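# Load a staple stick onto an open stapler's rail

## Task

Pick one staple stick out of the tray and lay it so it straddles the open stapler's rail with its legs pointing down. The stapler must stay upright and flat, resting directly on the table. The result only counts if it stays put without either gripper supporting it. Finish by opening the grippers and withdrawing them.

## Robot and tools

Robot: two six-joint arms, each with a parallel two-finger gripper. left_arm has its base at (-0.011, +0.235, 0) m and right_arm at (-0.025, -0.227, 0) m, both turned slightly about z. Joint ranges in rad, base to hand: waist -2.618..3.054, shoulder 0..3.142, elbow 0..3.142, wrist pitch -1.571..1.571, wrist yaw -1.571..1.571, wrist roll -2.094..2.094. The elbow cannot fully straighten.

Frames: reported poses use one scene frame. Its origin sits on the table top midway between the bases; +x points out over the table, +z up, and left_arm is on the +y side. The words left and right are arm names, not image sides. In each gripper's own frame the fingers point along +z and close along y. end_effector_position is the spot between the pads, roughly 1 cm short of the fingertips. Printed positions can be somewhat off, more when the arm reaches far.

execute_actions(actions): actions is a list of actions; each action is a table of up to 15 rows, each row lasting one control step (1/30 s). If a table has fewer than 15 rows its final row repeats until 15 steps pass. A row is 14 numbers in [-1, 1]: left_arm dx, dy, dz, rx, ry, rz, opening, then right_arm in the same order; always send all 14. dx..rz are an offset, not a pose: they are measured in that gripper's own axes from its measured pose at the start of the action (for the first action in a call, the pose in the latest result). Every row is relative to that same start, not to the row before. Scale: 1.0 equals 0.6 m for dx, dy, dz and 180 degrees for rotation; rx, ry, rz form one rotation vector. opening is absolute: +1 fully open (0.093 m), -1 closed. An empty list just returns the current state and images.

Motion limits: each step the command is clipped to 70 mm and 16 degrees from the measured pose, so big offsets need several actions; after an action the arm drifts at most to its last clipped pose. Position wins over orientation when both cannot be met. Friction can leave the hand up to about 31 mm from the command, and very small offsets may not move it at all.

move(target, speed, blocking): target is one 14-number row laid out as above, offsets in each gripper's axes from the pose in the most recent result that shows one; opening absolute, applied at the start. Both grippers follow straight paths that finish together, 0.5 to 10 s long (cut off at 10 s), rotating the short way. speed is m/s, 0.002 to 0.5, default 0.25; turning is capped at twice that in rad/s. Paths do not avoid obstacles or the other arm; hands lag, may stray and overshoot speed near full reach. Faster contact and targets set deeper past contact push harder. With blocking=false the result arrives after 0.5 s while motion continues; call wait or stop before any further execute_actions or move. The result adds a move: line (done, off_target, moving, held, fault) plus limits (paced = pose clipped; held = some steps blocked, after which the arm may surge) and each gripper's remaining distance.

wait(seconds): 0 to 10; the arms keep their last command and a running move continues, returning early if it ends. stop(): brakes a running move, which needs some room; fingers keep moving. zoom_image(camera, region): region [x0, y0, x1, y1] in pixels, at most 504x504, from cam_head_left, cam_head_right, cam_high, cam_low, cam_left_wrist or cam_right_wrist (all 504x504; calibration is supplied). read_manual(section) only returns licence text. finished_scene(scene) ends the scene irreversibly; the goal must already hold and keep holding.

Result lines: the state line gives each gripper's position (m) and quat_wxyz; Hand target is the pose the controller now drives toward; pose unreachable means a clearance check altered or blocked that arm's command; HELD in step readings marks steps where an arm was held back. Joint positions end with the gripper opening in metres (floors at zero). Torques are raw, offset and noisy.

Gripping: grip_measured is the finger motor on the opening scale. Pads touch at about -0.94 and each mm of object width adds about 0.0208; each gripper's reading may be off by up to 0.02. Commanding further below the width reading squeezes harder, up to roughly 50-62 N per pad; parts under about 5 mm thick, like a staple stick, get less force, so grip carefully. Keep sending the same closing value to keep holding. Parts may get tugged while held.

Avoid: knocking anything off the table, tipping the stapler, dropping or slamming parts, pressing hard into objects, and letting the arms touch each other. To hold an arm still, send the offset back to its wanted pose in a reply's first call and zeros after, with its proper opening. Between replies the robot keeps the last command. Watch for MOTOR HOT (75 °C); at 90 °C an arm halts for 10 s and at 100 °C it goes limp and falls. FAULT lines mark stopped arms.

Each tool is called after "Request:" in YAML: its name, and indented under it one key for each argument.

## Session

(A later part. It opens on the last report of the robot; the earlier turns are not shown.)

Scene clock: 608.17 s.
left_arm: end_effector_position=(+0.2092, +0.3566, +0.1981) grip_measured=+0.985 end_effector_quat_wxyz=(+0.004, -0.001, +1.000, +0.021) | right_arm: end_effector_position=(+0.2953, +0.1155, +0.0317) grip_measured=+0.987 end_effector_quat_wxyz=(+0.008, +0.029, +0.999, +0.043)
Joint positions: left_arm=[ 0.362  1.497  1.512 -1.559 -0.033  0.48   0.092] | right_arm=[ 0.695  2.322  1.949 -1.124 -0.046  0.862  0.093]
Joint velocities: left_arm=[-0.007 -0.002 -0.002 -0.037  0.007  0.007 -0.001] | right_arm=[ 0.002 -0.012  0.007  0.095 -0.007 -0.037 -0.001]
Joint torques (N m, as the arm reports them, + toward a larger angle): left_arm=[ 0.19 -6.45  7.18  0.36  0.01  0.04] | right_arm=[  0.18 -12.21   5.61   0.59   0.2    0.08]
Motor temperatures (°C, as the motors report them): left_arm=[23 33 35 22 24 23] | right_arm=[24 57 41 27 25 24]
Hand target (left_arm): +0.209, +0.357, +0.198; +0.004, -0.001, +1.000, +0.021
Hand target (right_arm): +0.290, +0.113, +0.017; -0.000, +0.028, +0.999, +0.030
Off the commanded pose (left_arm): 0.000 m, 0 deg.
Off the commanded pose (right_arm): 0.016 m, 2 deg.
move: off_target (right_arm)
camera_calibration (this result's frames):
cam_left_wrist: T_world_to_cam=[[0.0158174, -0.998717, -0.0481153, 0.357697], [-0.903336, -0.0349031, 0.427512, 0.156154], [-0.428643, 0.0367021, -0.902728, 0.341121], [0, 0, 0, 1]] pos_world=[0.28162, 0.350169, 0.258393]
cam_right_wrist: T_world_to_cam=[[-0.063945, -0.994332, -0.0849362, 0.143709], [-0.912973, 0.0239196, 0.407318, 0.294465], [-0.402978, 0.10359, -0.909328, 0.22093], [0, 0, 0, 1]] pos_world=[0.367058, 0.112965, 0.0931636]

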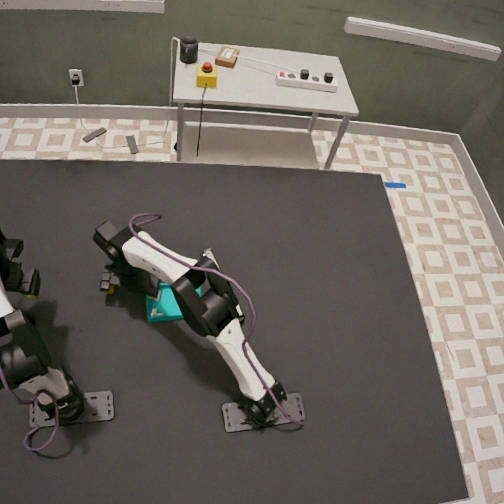

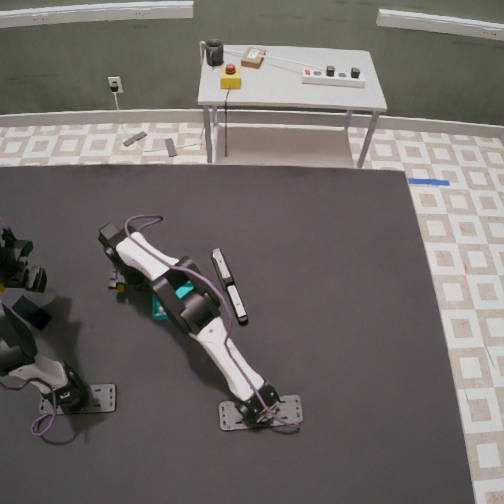

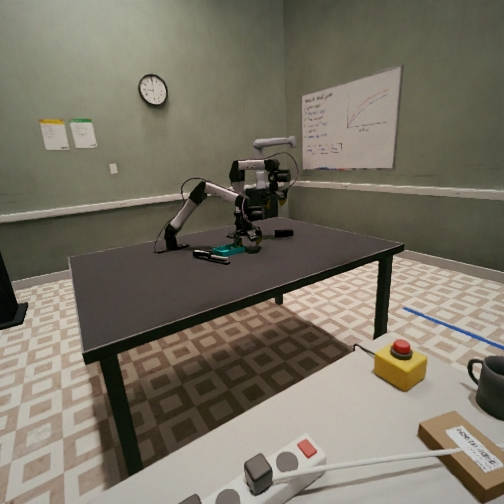

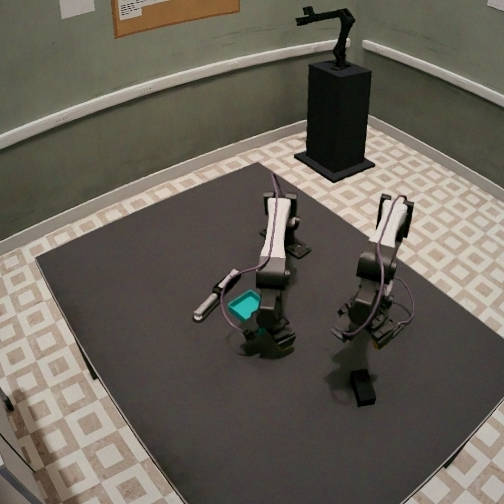

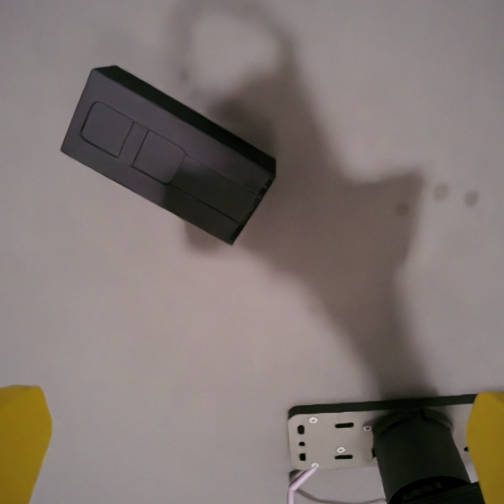

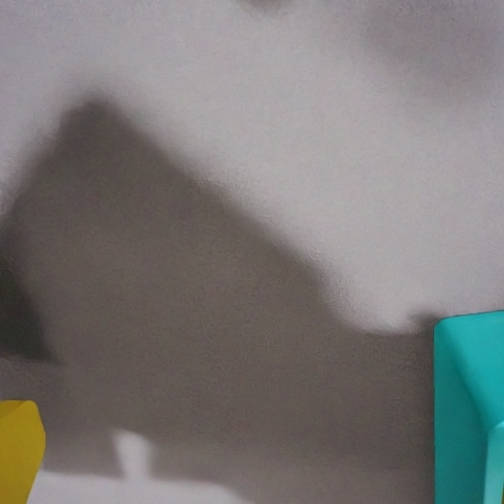

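Finger is in the gap. Lower and sweep -Y.

Request:
move:
  target: [0,0,0,0,0,0,1,0.008,0,0.03,0,0,0,1]
  speed: 0.02

Request:
move:
  target: [0,0,0,0,0,0,1,0.005,-0.065,0.005,0,0,0,1]
  speed: 0.015

Request:
zoom_image:
  camera: "cam_head_left"
  region: [100,260,220,340]

Scene clock: 618.27 s.
left_arm: end_effector_position=(+0.2092, +0.3566, +0.1981) grip_measured=+0.985 end_effector_quat_wxyz=(+0.004, -0.001, +1.000, +0.021) | right_arm: end_effector_position=(+0.2965, +0.1167, +0.0275) grip_measured=+0.987 end_effector_quat_wxyz=(+0.013, +0.030, +0.998, +0.049)
Joint positions: left_arm=[ 0.362  1.497  1.512 -1.559 -0.033  0.48   0.092] | right_arm=[ 0.695  2.316  1.922 -1.087 -0.046  0.864  0.093]
Joint velocities: left_arm=[-0.007 -0.017 -0.017  0.022 -0.007  0.081  0.001] | right_arm=[-0.007  0.007 -0.007 -0.037 -0.007 -0.037 -0.   ]
Joint torques (N m, as the arm reports them, + toward a larger angle): left_arm=[ 0.13 -6.42  7.13  0.38  0.    0.07] | right_arm=[  0.49 -12.79   4.48   0.78   0.15   0.08]
Motor temperatures (°C, as the motors report them): left_arm=[23 33 36 22 24 23] | right_arm=[24 59 41 27 25 24]
Hand target (left_arm): +0.209, +0.357, +0.198; +0.004, -0.001, +1.000, +0.021
Hand target (right_arm): +0.291, +0.117, +0.014; +0.008, +0.029, +0.999, +0.043
Off the commanded pose (left_arm): 0.000 m, 0 deg.
Off the commanded pose (right_arm): 0.015 m, 1 deg.
move: off_target (right_arm)
camera_calibration (this result's frames):
cam_left_wrist: T_world_to_cam=[[0.0158174, -0.998717, -0.0481153, 0.357697], [-0.903336, -0.0349031, 0.427512, 0.156154], [-0.428643, 0.0367021, -0.902728, 0.341121], [0, 0, 0, 1]] pos_world=[0.28162, 0.350169, 0.258393]
cam_right_wrist: T_world_to_cam=[[-0.064911, -0.993237, -0.0962672, 0.145174], [-0.917025, 0.0213301, 0.398258, 0.299014], [-0.393511, 0.114131, -0.912208, 0.213542], [0, 0, 0, 1]] pos_world=[0.367658, 0.113442, 0.089685]

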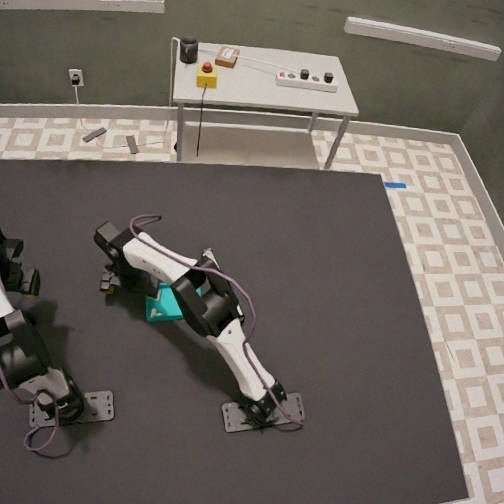

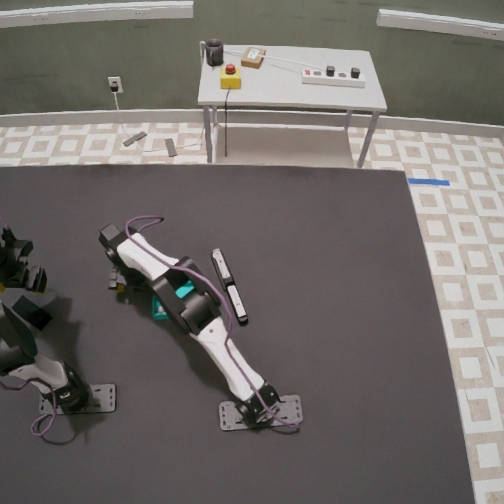

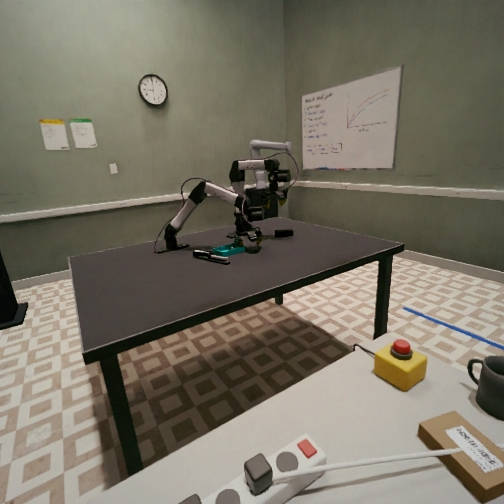

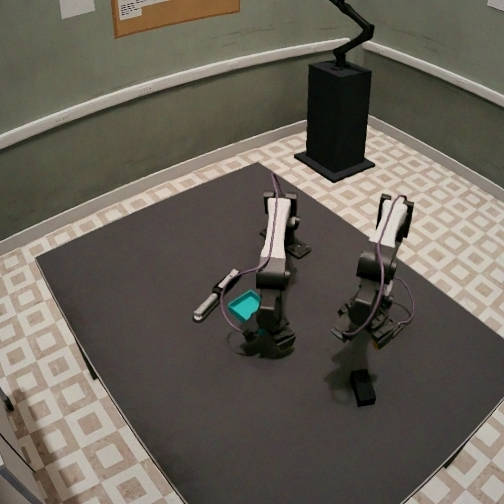

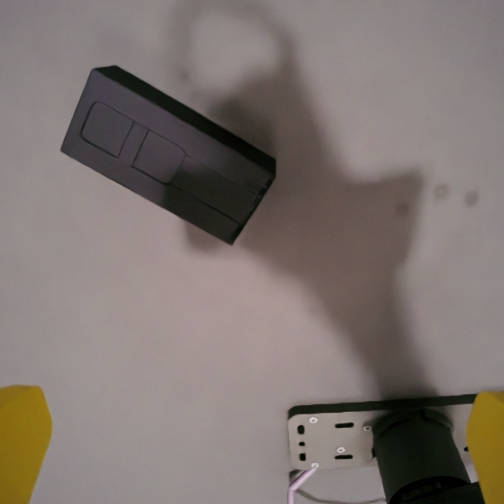

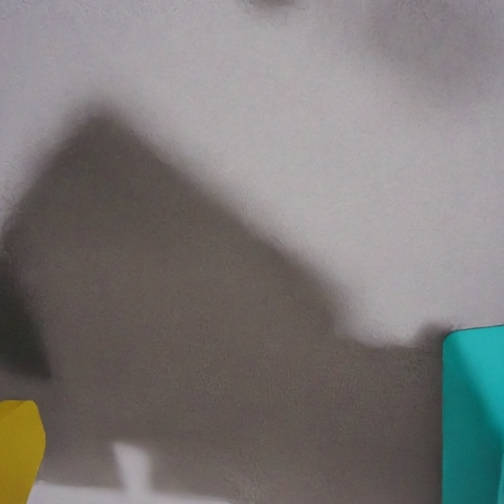

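Scene clock: 621.10 s.
left_arm: end_effector_position=(+0.2092, +0.3566, +0.1981) grip_measured=+0.985 end_effector_quat_wxyz=(+0.004, -0.001, +1.000, +0.021) | right_arm: end_effector_position=(+0.2943, +0.0872, +0.0281) grip_measured=+0.987 end_effector_quat_wxyz=(+0.023, +0.029, +0.998, +0.056)
Joint positions: left_arm=[ 0.362  1.497  1.512 -1.559 -0.033  0.48   0.092] | right_arm=[ 0.653  2.198  1.724 -0.986 -0.046  0.821  0.093]
Joint velocities: left_arm=[ 0.002 -0.022 -0.007 -0.081 -0.022 -0.007  0.   ] | right_arm=[ 0.012  0.007  0.022  0.081 -0.007 -0.037  0.   ]
Joint torques (N m, as the arm reports them, + toward a larger angle): left_arm=[ 0.21 -6.52  7.12  0.39 -0.01  0.07] | right_arm=[ -1.13 -12.73   4.74   0.58   0.05  -0.07]
Motor temperatures (°C, as the motors report them): left_arm=[23 33 36 22 24 23] | right_arm=[24 59 41 27 25 24]
Hand target (left_arm): +0.209, +0.357, +0.198; +0.004, -0.001, +1.000, +0.021
Hand target (right_arm): +0.291, +0.079, +0.021; +0.013, +0.029, +0.998, +0.048
Off the commanded pose (left_arm): 0.000 m, 0 deg.
Off the commanded pose (right_arm): 0.012 m, 1 deg.
move: off_target (right_arm)
camera_calibration (this result's frames):
cam_left_wrist: T_world_to_cam=[[0.0158174, -0.998717, -0.0481153, 0.357697], [-0.903336, -0.0349031, 0.427512, 0.156154], [-0.428643, 0.0367021, -0.902728, 0.341121], [0, 0, 0, 1]] pos_world=[0.28162, 0.350169, 0.258393]
cam_right_wrist: T_world_to_cam=[[-0.0631106, -0.991804, -0.111096, 0.115459], [-0.92473, 0.0162461, 0.380277, 0.300563], [-0.375355, 0.126734, -0.918176, 0.210281], [0, 0, 0, 1]] pos_world=[0.364156, 0.0829799, 0.0916049]

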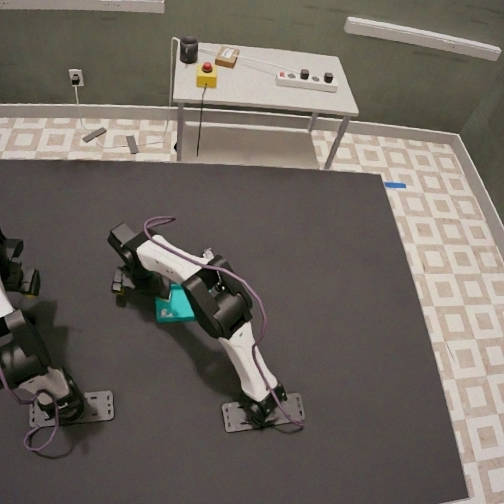

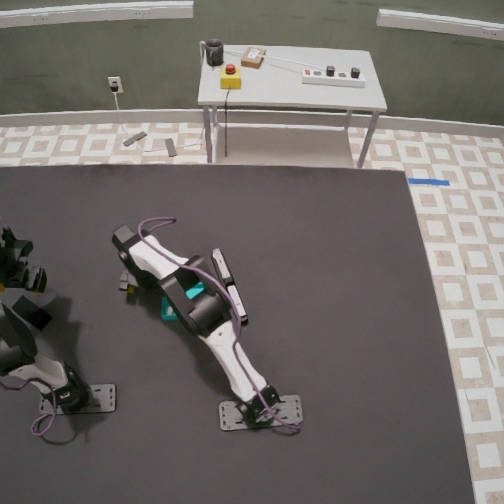

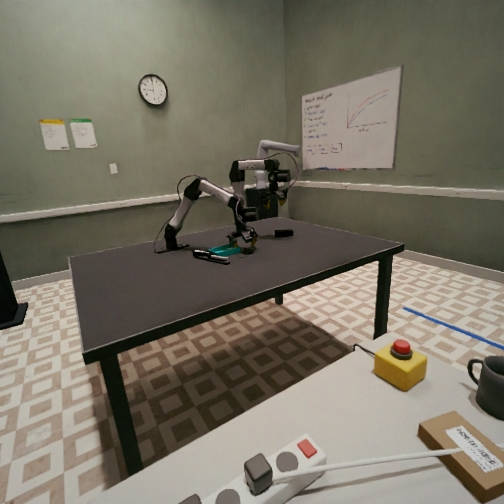

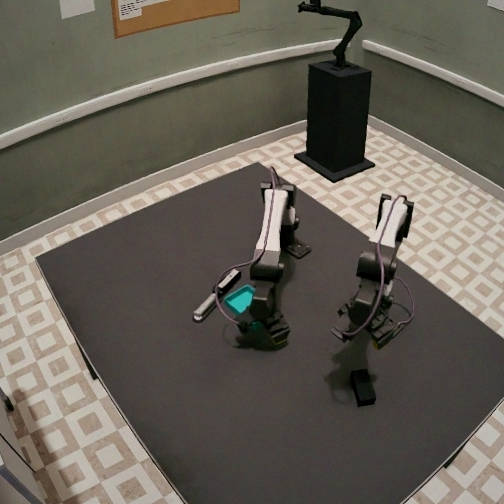

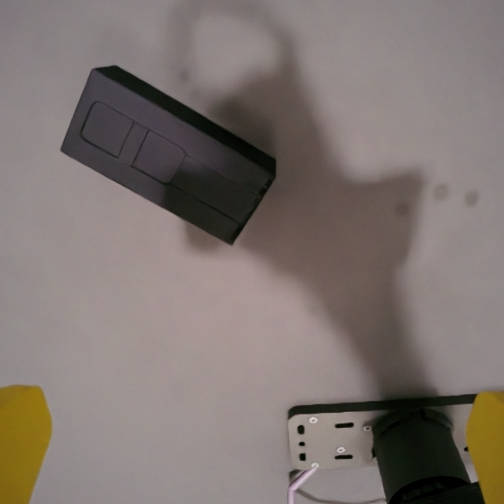

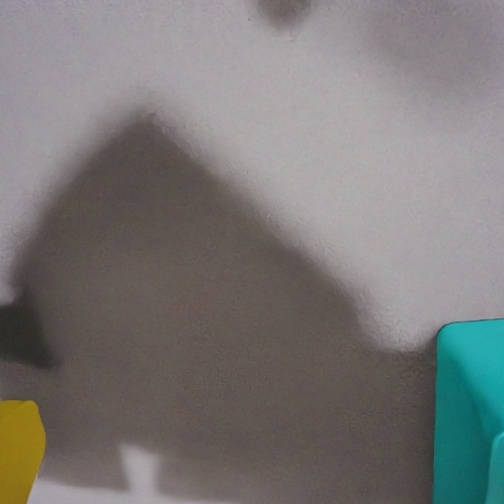

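Region (100, 260, 220, 340) of cam_head_left's 504x504 image, scaled by 4.200, with more detail than that image has.

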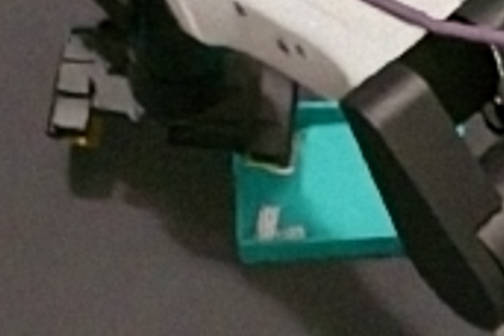

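Request:
move:
  target: [0,0,0,0,0,0,1,0,0,-0.08,0.015,0.01,0,1]
  speed: 0.05

Request:
move:
  target: [0,0,0,0,0,0,1,0.03,-0.105,0,0,0,0,-0.45]
  speed: 0.06

Scene clock: 638.13 s.
left_arm: end_effector_position=(+0.2092, +0.3566, +0.1981) grip_measured=+0.985 end_effector_quat_wxyz=(+0.004, -0.001, +1.000, +0.021) | right_arm: end_effector_position=(+0.2894, +0.0825, +0.0733) grip_measured=+0.987 end_effector_quat_wxyz=(+0.003, +0.030, +0.999, +0.036)
Joint positions: left_arm=[ 0.362  1.497  1.512 -1.559 -0.033  0.48   0.092] | right_arm=[ 0.653  2.198  1.91  -1.227 -0.046  0.821  0.093]
Joint velocities: left_arm=[-0.007 -0.022  0.002 -0.051  0.095 -0.022  0.001] | right_arm=[-0.002 -0.007  0.007 -0.051 -0.007  0.037 -0.   ]
Joint torques (N m, as the arm reports them, + toward a larger angle): left_arm=[ 0.18 -6.44  7.13  0.37  0.02  0.07] | right_arm=[ -0.57 -12.35   9.22   0.36   0.2   -0.01]
Motor temperatures (°C, as the motors report them): left_arm=[23 33 36 22 24 23] | right_arm=[24 62 40 27 25 24]
Hand target (left_arm): +0.209, +0.357, +0.198; +0.004, -0.001, +1.000, +0.021
Hand target (right_arm): +0.292, +0.081, +0.076; +0.006, +0.029, +0.999, +0.033
Off the commanded pose (left_arm): 0.000 m, 0 deg.
Off the commanded pose (right_arm): 0.004 m, 1 deg.
move: done
camera_calibration (this result's frames):
cam_left_wrist: T_world_to_cam=[[0.0158174, -0.998717, -0.0481153, 0.357697], [-0.903336, -0.0349031, 0.427512, 0.156154], [-0.428643, 0.0367021, -0.902728, 0.341121], [0, 0, 0, 1]] pos_world=[0.28162, 0.350169, 0.258393]
cam_right_wrist: T_world_to_cam=[[-0.0667544, -0.995267, -0.0706218, 0.113909], [-0.908761, 0.0314244, 0.416133, 0.270398], [-0.411944, 0.0919571, -0.906557, 0.263143], [0, 0, 0, 1]] pos_world=[0.361731, 0.0806752, 0.134078]

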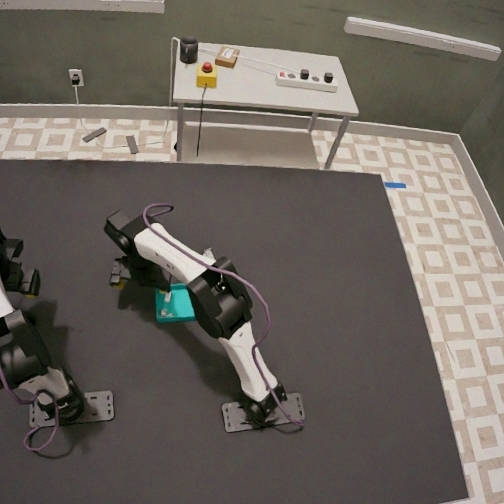

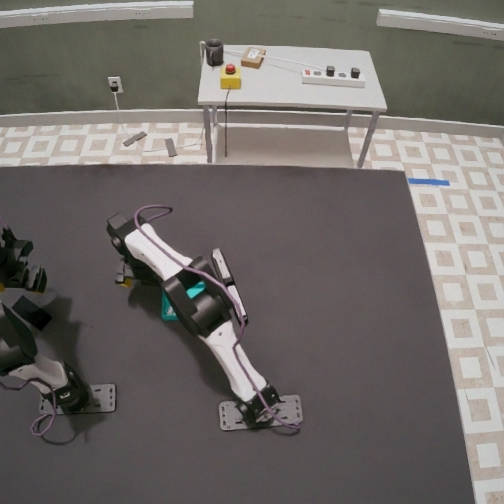

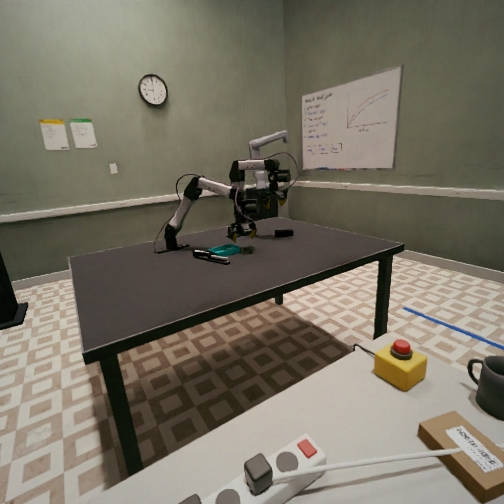

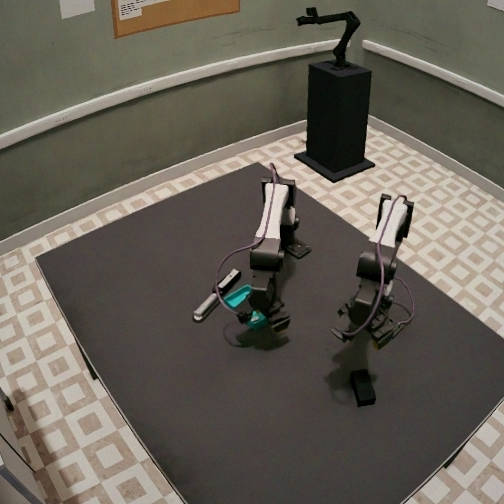

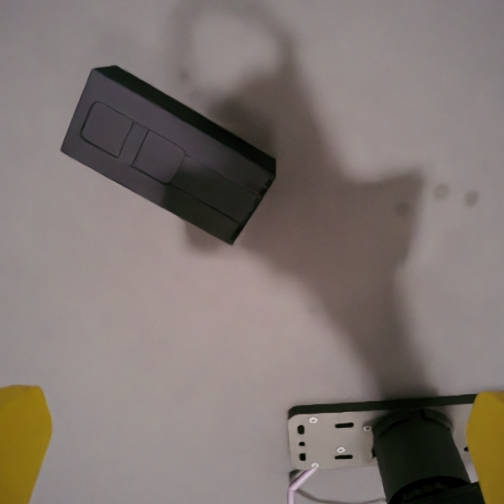

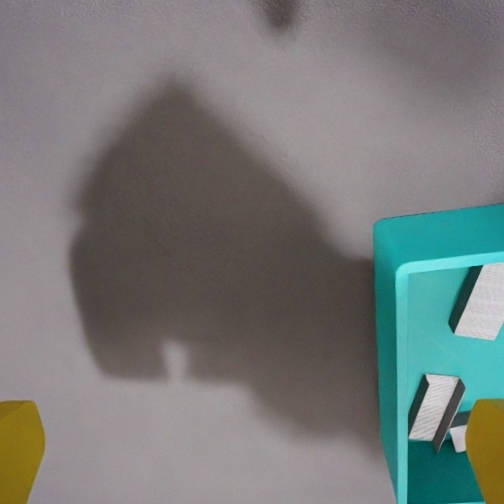

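Scene clock: 639.50 s.
left_arm: end_effector_position=(+0.2092, +0.3566, +0.1981) grip_measured=+0.985 end_effector_quat_wxyz=(+0.004, -0.001, +1.000, +0.021) | right_arm: end_effector_position=(+0.2677, +0.0238, +0.0696) grip_measured=-0.448 end_effector_quat_wxyz=(+0.002, +0.033, +0.999, +0.032)
Joint positions: left_arm=[ 0.362  1.497  1.512 -1.559 -0.033  0.48   0.092] | right_arm=[ 0.581  1.982  1.567 -1.111 -0.046  0.754  0.024]
Joint velocities: left_arm=[-0.002 -0.037 -0.012 -0.051  0.007 -0.022 -0.001] | right_arm=[ 0.012 -0.022 -0.027  0.037 -0.007 -0.081 -0.   ]
Joint torques (N m, as the arm reports them, + toward a larger angle): left_arm=[ 0.07 -6.46  7.13  0.39  0.    0.06] | right_arm=[ -0.86 -11.77   5.44   0.54   0.07  -0.12]
Motor temperatures (°C, as the motors report them): left_arm=[23 33 36 22 24 23] | right_arm=[24 62 40 27 25 24]
Hand target (left_arm): +0.209, +0.357, +0.198; +0.004, -0.001, +1.000, +0.021
Hand target (right_arm): +0.267, +0.021, +0.069; +0.004, +0.030, +0.999, +0.035
Off the commanded pose (left_arm): 0.000 m, 0 deg.
Off the commanded pose (right_arm): 0.003 m, 1 deg.
move: done
camera_calibration (this result's frames):
cam_left_wrist: T_world_to_cam=[[0.0158174, -0.998717, -0.0481153, 0.357697], [-0.903336, -0.0349031, 0.427512, 0.156154], [-0.428643, 0.0367021, -0.902728, 0.341121], [0, 0, 0, 1]] pos_world=[0.28162, 0.350169, 0.258393]
cam_right_wrist: T_world_to_cam=[[-0.0721133, -0.995448, -0.0623186, 0.0546532], [-0.906887, 0.0394339, 0.419525, 0.253149], [-0.415158, 0.0867692, -0.905602, 0.257143], [0, 0, 0, 1]] pos_world=[0.340274, 0.0221096, 0.130073]

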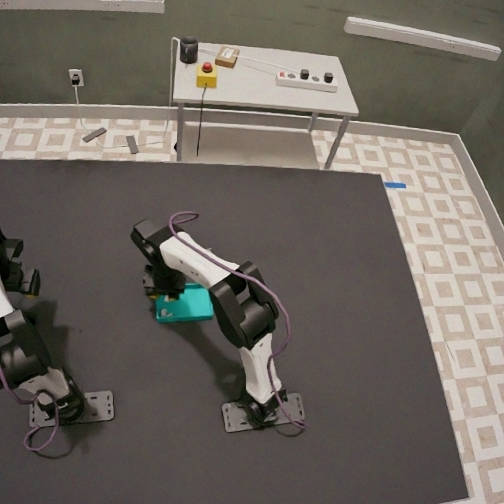

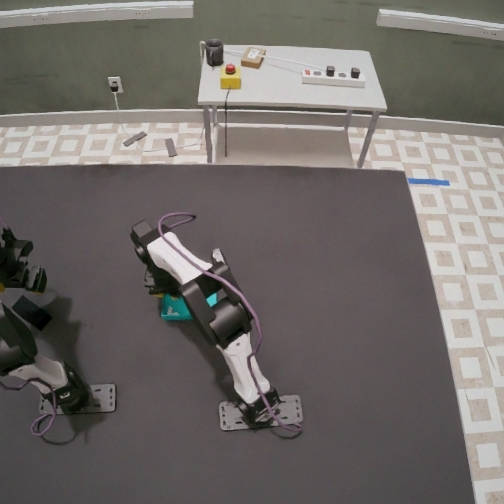

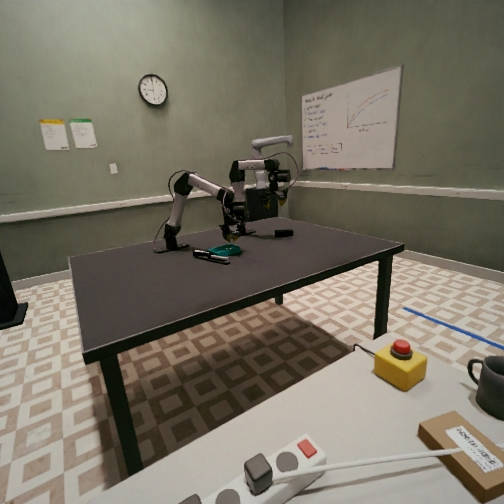

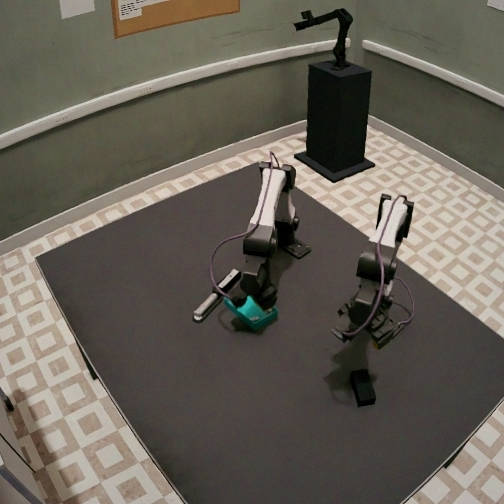

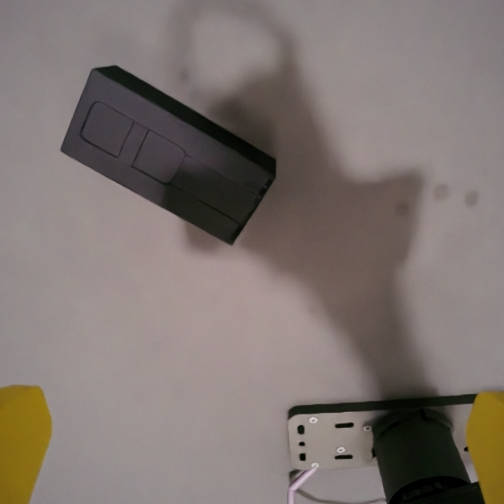

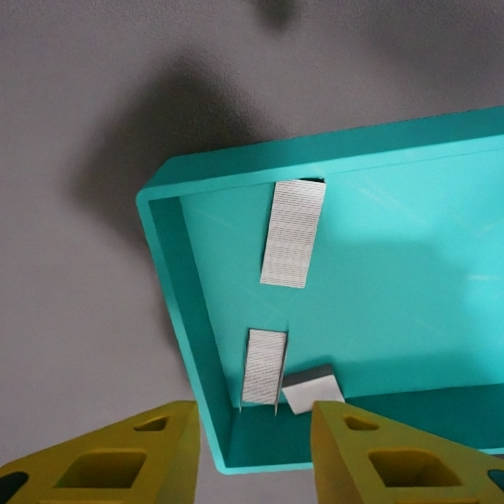

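Request:
move:
  target: [0,0,0,0,0,0,1,-0.022,-0.016,0.03,0,-0.04,0.055,-0.45]
  speed: 0.03

Request:
move:
  target: [0,0,0,0,0,0,1,0.01,-0.004,0.04,0.006,0,0,-0.45]
  speed: 0.02

Scene clock: 656.40 s.
left_arm: end_effector_position=(+0.2092, +0.3566, +0.1981) grip_measured=+0.985 end_effector_quat_wxyz=(+0.004, -0.001, +1.000, +0.021) | right_arm: end_effector_position=(+0.2814, +0.0176, +0.0507) grip_measured=-0.448 end_effector_quat_wxyz=(+0.054, +0.116, +0.991, +0.031)
Joint positions: left_arm=[ 0.362  1.497  1.512 -1.559 -0.033  0.48   0.092] | right_arm=[ 0.581  1.956  1.447 -0.942  0.035  0.919  0.024]
Joint velocities: left_arm=[-0.002  0.012 -0.032  0.022  0.007 -0.051  0.001] | right_arm=[ 0.007 -0.012 -0.022 -0.007 -0.066 -0.037 -0.001]
Joint torques (N m, as the arm reports them, + toward a larger angle): left_arm=[ 0.19 -6.47  7.12  0.37 -0.01  0.08] | right_arm=[ -0.16 -11.7    5.53   0.67   0.32   0.15]
Motor temperatures (°C, as the motors report them): left_arm=[23 33 36 22 24 23] | right_arm=[24 62 40 27 25 24]
Hand target (left_arm): +0.209, +0.357, +0.198; +0.004, -0.001, +1.000, +0.021
Hand target (right_arm): +0.280, +0.015, +0.051; +0.061, +0.121, +0.990, +0.029
Off the commanded pose (left_arm): 0.000 m, 0 deg.
Off the commanded pose (right_arm): 0.003 m, 1 deg.
move: done
camera_calibration (this result's frames):
cam_left_wrist: T_world_to_cam=[[0.0158174, -0.998717, -0.0481153, 0.357697], [-0.903336, -0.0349031, 0.427512, 0.156154], [-0.428643, 0.0367021, -0.902728, 0.341121], [0, 0, 0, 1]] pos_world=[0.28162, 0.350169, 0.258393]
cam_right_wrist: T_world_to_cam=[[-0.233799, -0.969498, -0.0735709, 0.0938741], [-0.923888, 0.197948, 0.327485, 0.280444], [-0.302933, 0.144537, -0.941988, 0.215554], [0, 0, 0, 1]] pos_world=[0.346345, 0.00434167, 0.118114]

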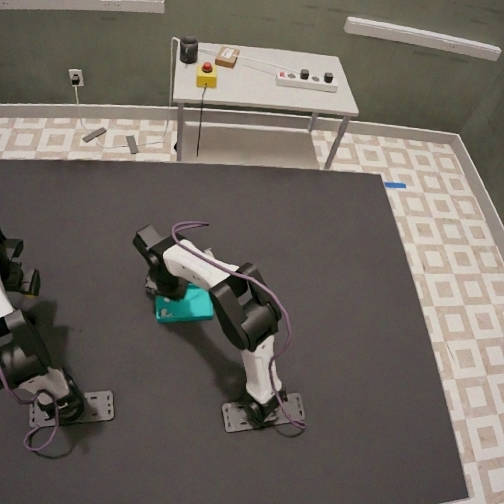

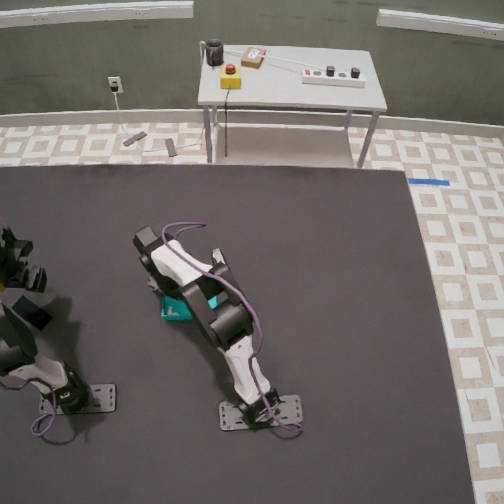

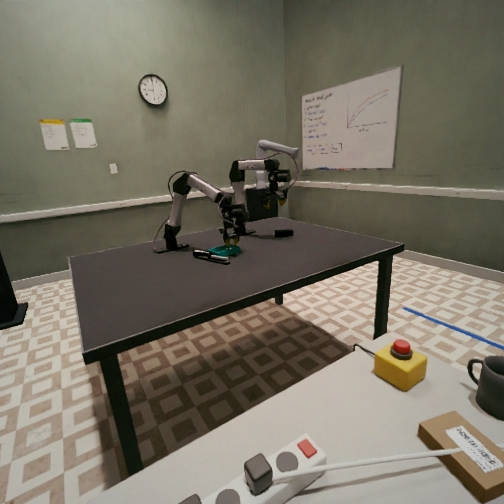

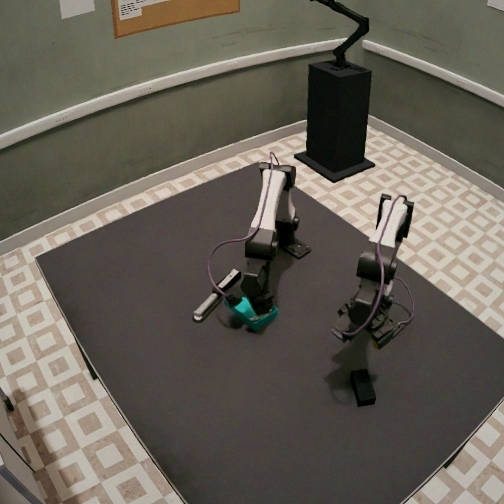

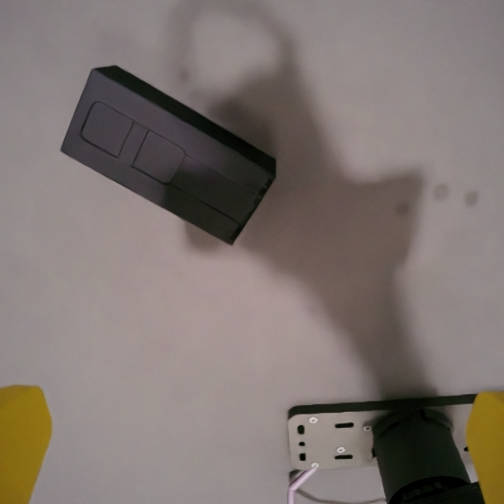

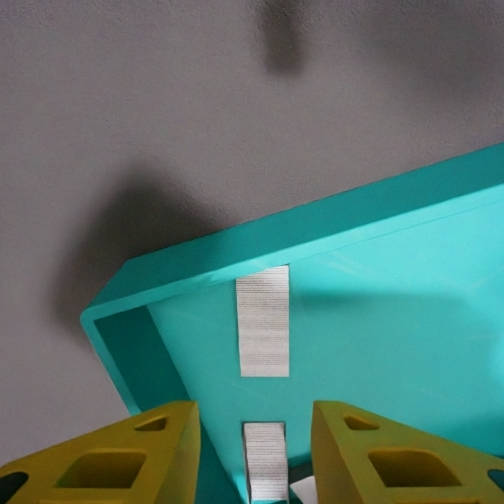

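Scene clock: 657.97 s.
left_arm: end_effector_position=(+0.2092, +0.3566, +0.1981) grip_measured=+0.985 end_effector_quat_wxyz=(+0.004, -0.001, +1.000, +0.021) | right_arm: end_effector_position=(+0.2826, +0.0206, +0.0390) grip_measured=-0.448 end_effector_quat_wxyz=(+0.058, +0.116, +0.991, +0.036)
Joint positions: left_arm=[ 0.362  1.497  1.512 -1.559 -0.033  0.48   0.092] | right_arm=[ 0.585  1.968  1.414 -0.884  0.035  0.923  0.024]
Joint velocities: left_arm=[ 0.007  0.007  0.002  0.007 -0.007  0.007 -0.   ] | right_arm=[ 0.012 -0.002  0.012 -0.066 -0.081  0.007  0.   ]
Joint torques (N m, as the arm reports them, + toward a larger angle): left_arm=[ 0.17 -6.4   7.07  0.37  0.01  0.06] | right_arm=[ 0.07 -9.07  5.41  0.7   0.29  0.12]
Motor temperatures (°C, as the motors report them): left_arm=[23 33 36 22 24 23] | right_arm=[24 62 40 27 25 24]
Hand target (left_arm): +0.209, +0.357, +0.198; +0.004, -0.001, +1.000, +0.021
Hand target (right_arm): +0.278, +0.018, +0.026; +0.053, +0.116, +0.992, +0.022
Off the commanded pose (left_arm): 0.000 m, 0 deg.
Off the commanded pose (right_arm): 0.014 m, 2 deg.
move: off_target (right_arm)
camera_calibration (this result's frames):
cam_left_wrist: T_world_to_cam=[[0.0158174, -0.998717, -0.0481153, 0.357697], [-0.903336, -0.0349031, 0.427512, 0.156154], [-0.428643, 0.0367021, -0.902728, 0.341121], [0, 0, 0, 1]] pos_world=[0.28162, 0.350169, 0.258393]
cam_right_wrist: T_world_to_cam=[[-0.232678, -0.968939, -0.0837718, 0.0962416], [-0.927115, 0.194961, 0.320075, 0.285996], [-0.293801, 0.15214, -0.943681, 0.201755], [0, 0, 0, 1]] pos_world=[0.34682, 0.00679908, 0.106915]

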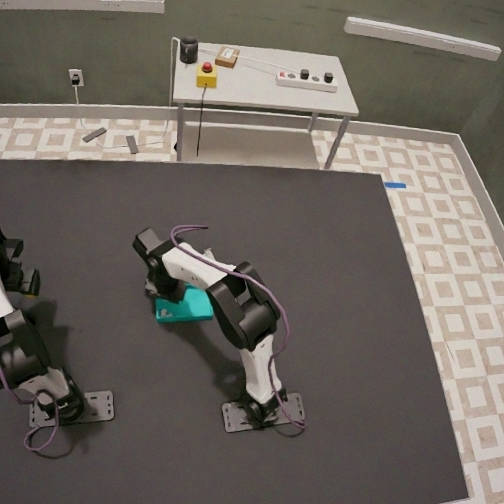

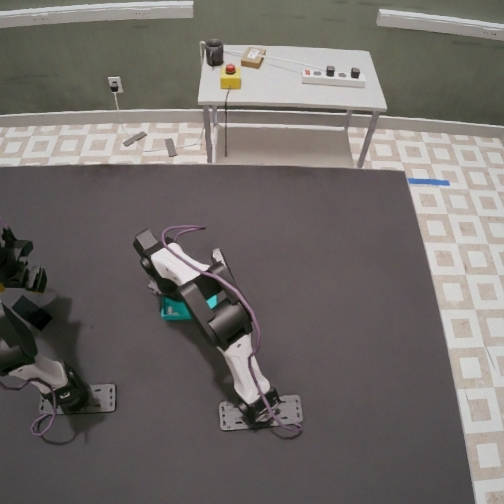

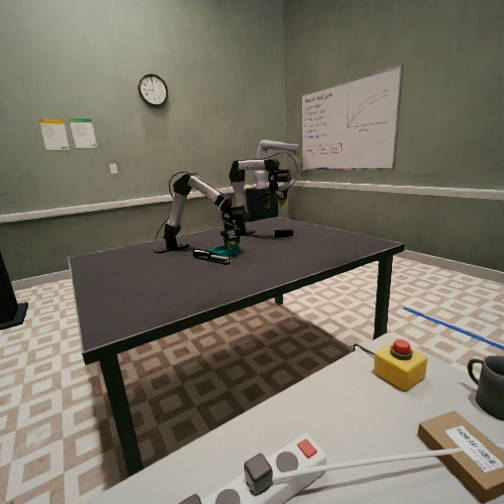

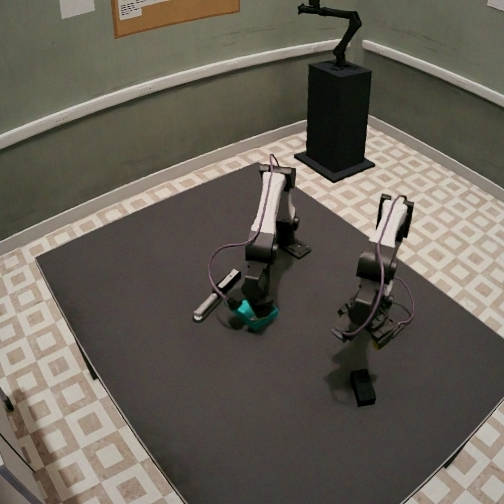

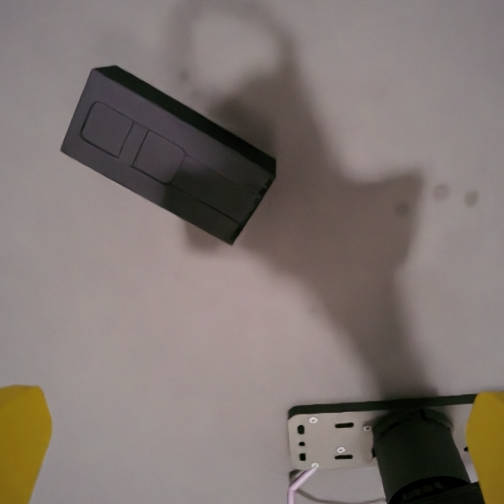

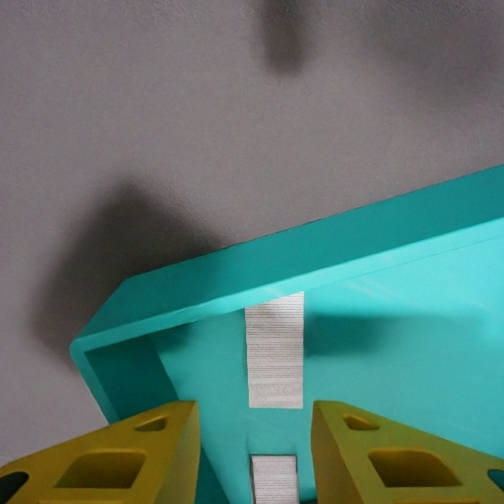

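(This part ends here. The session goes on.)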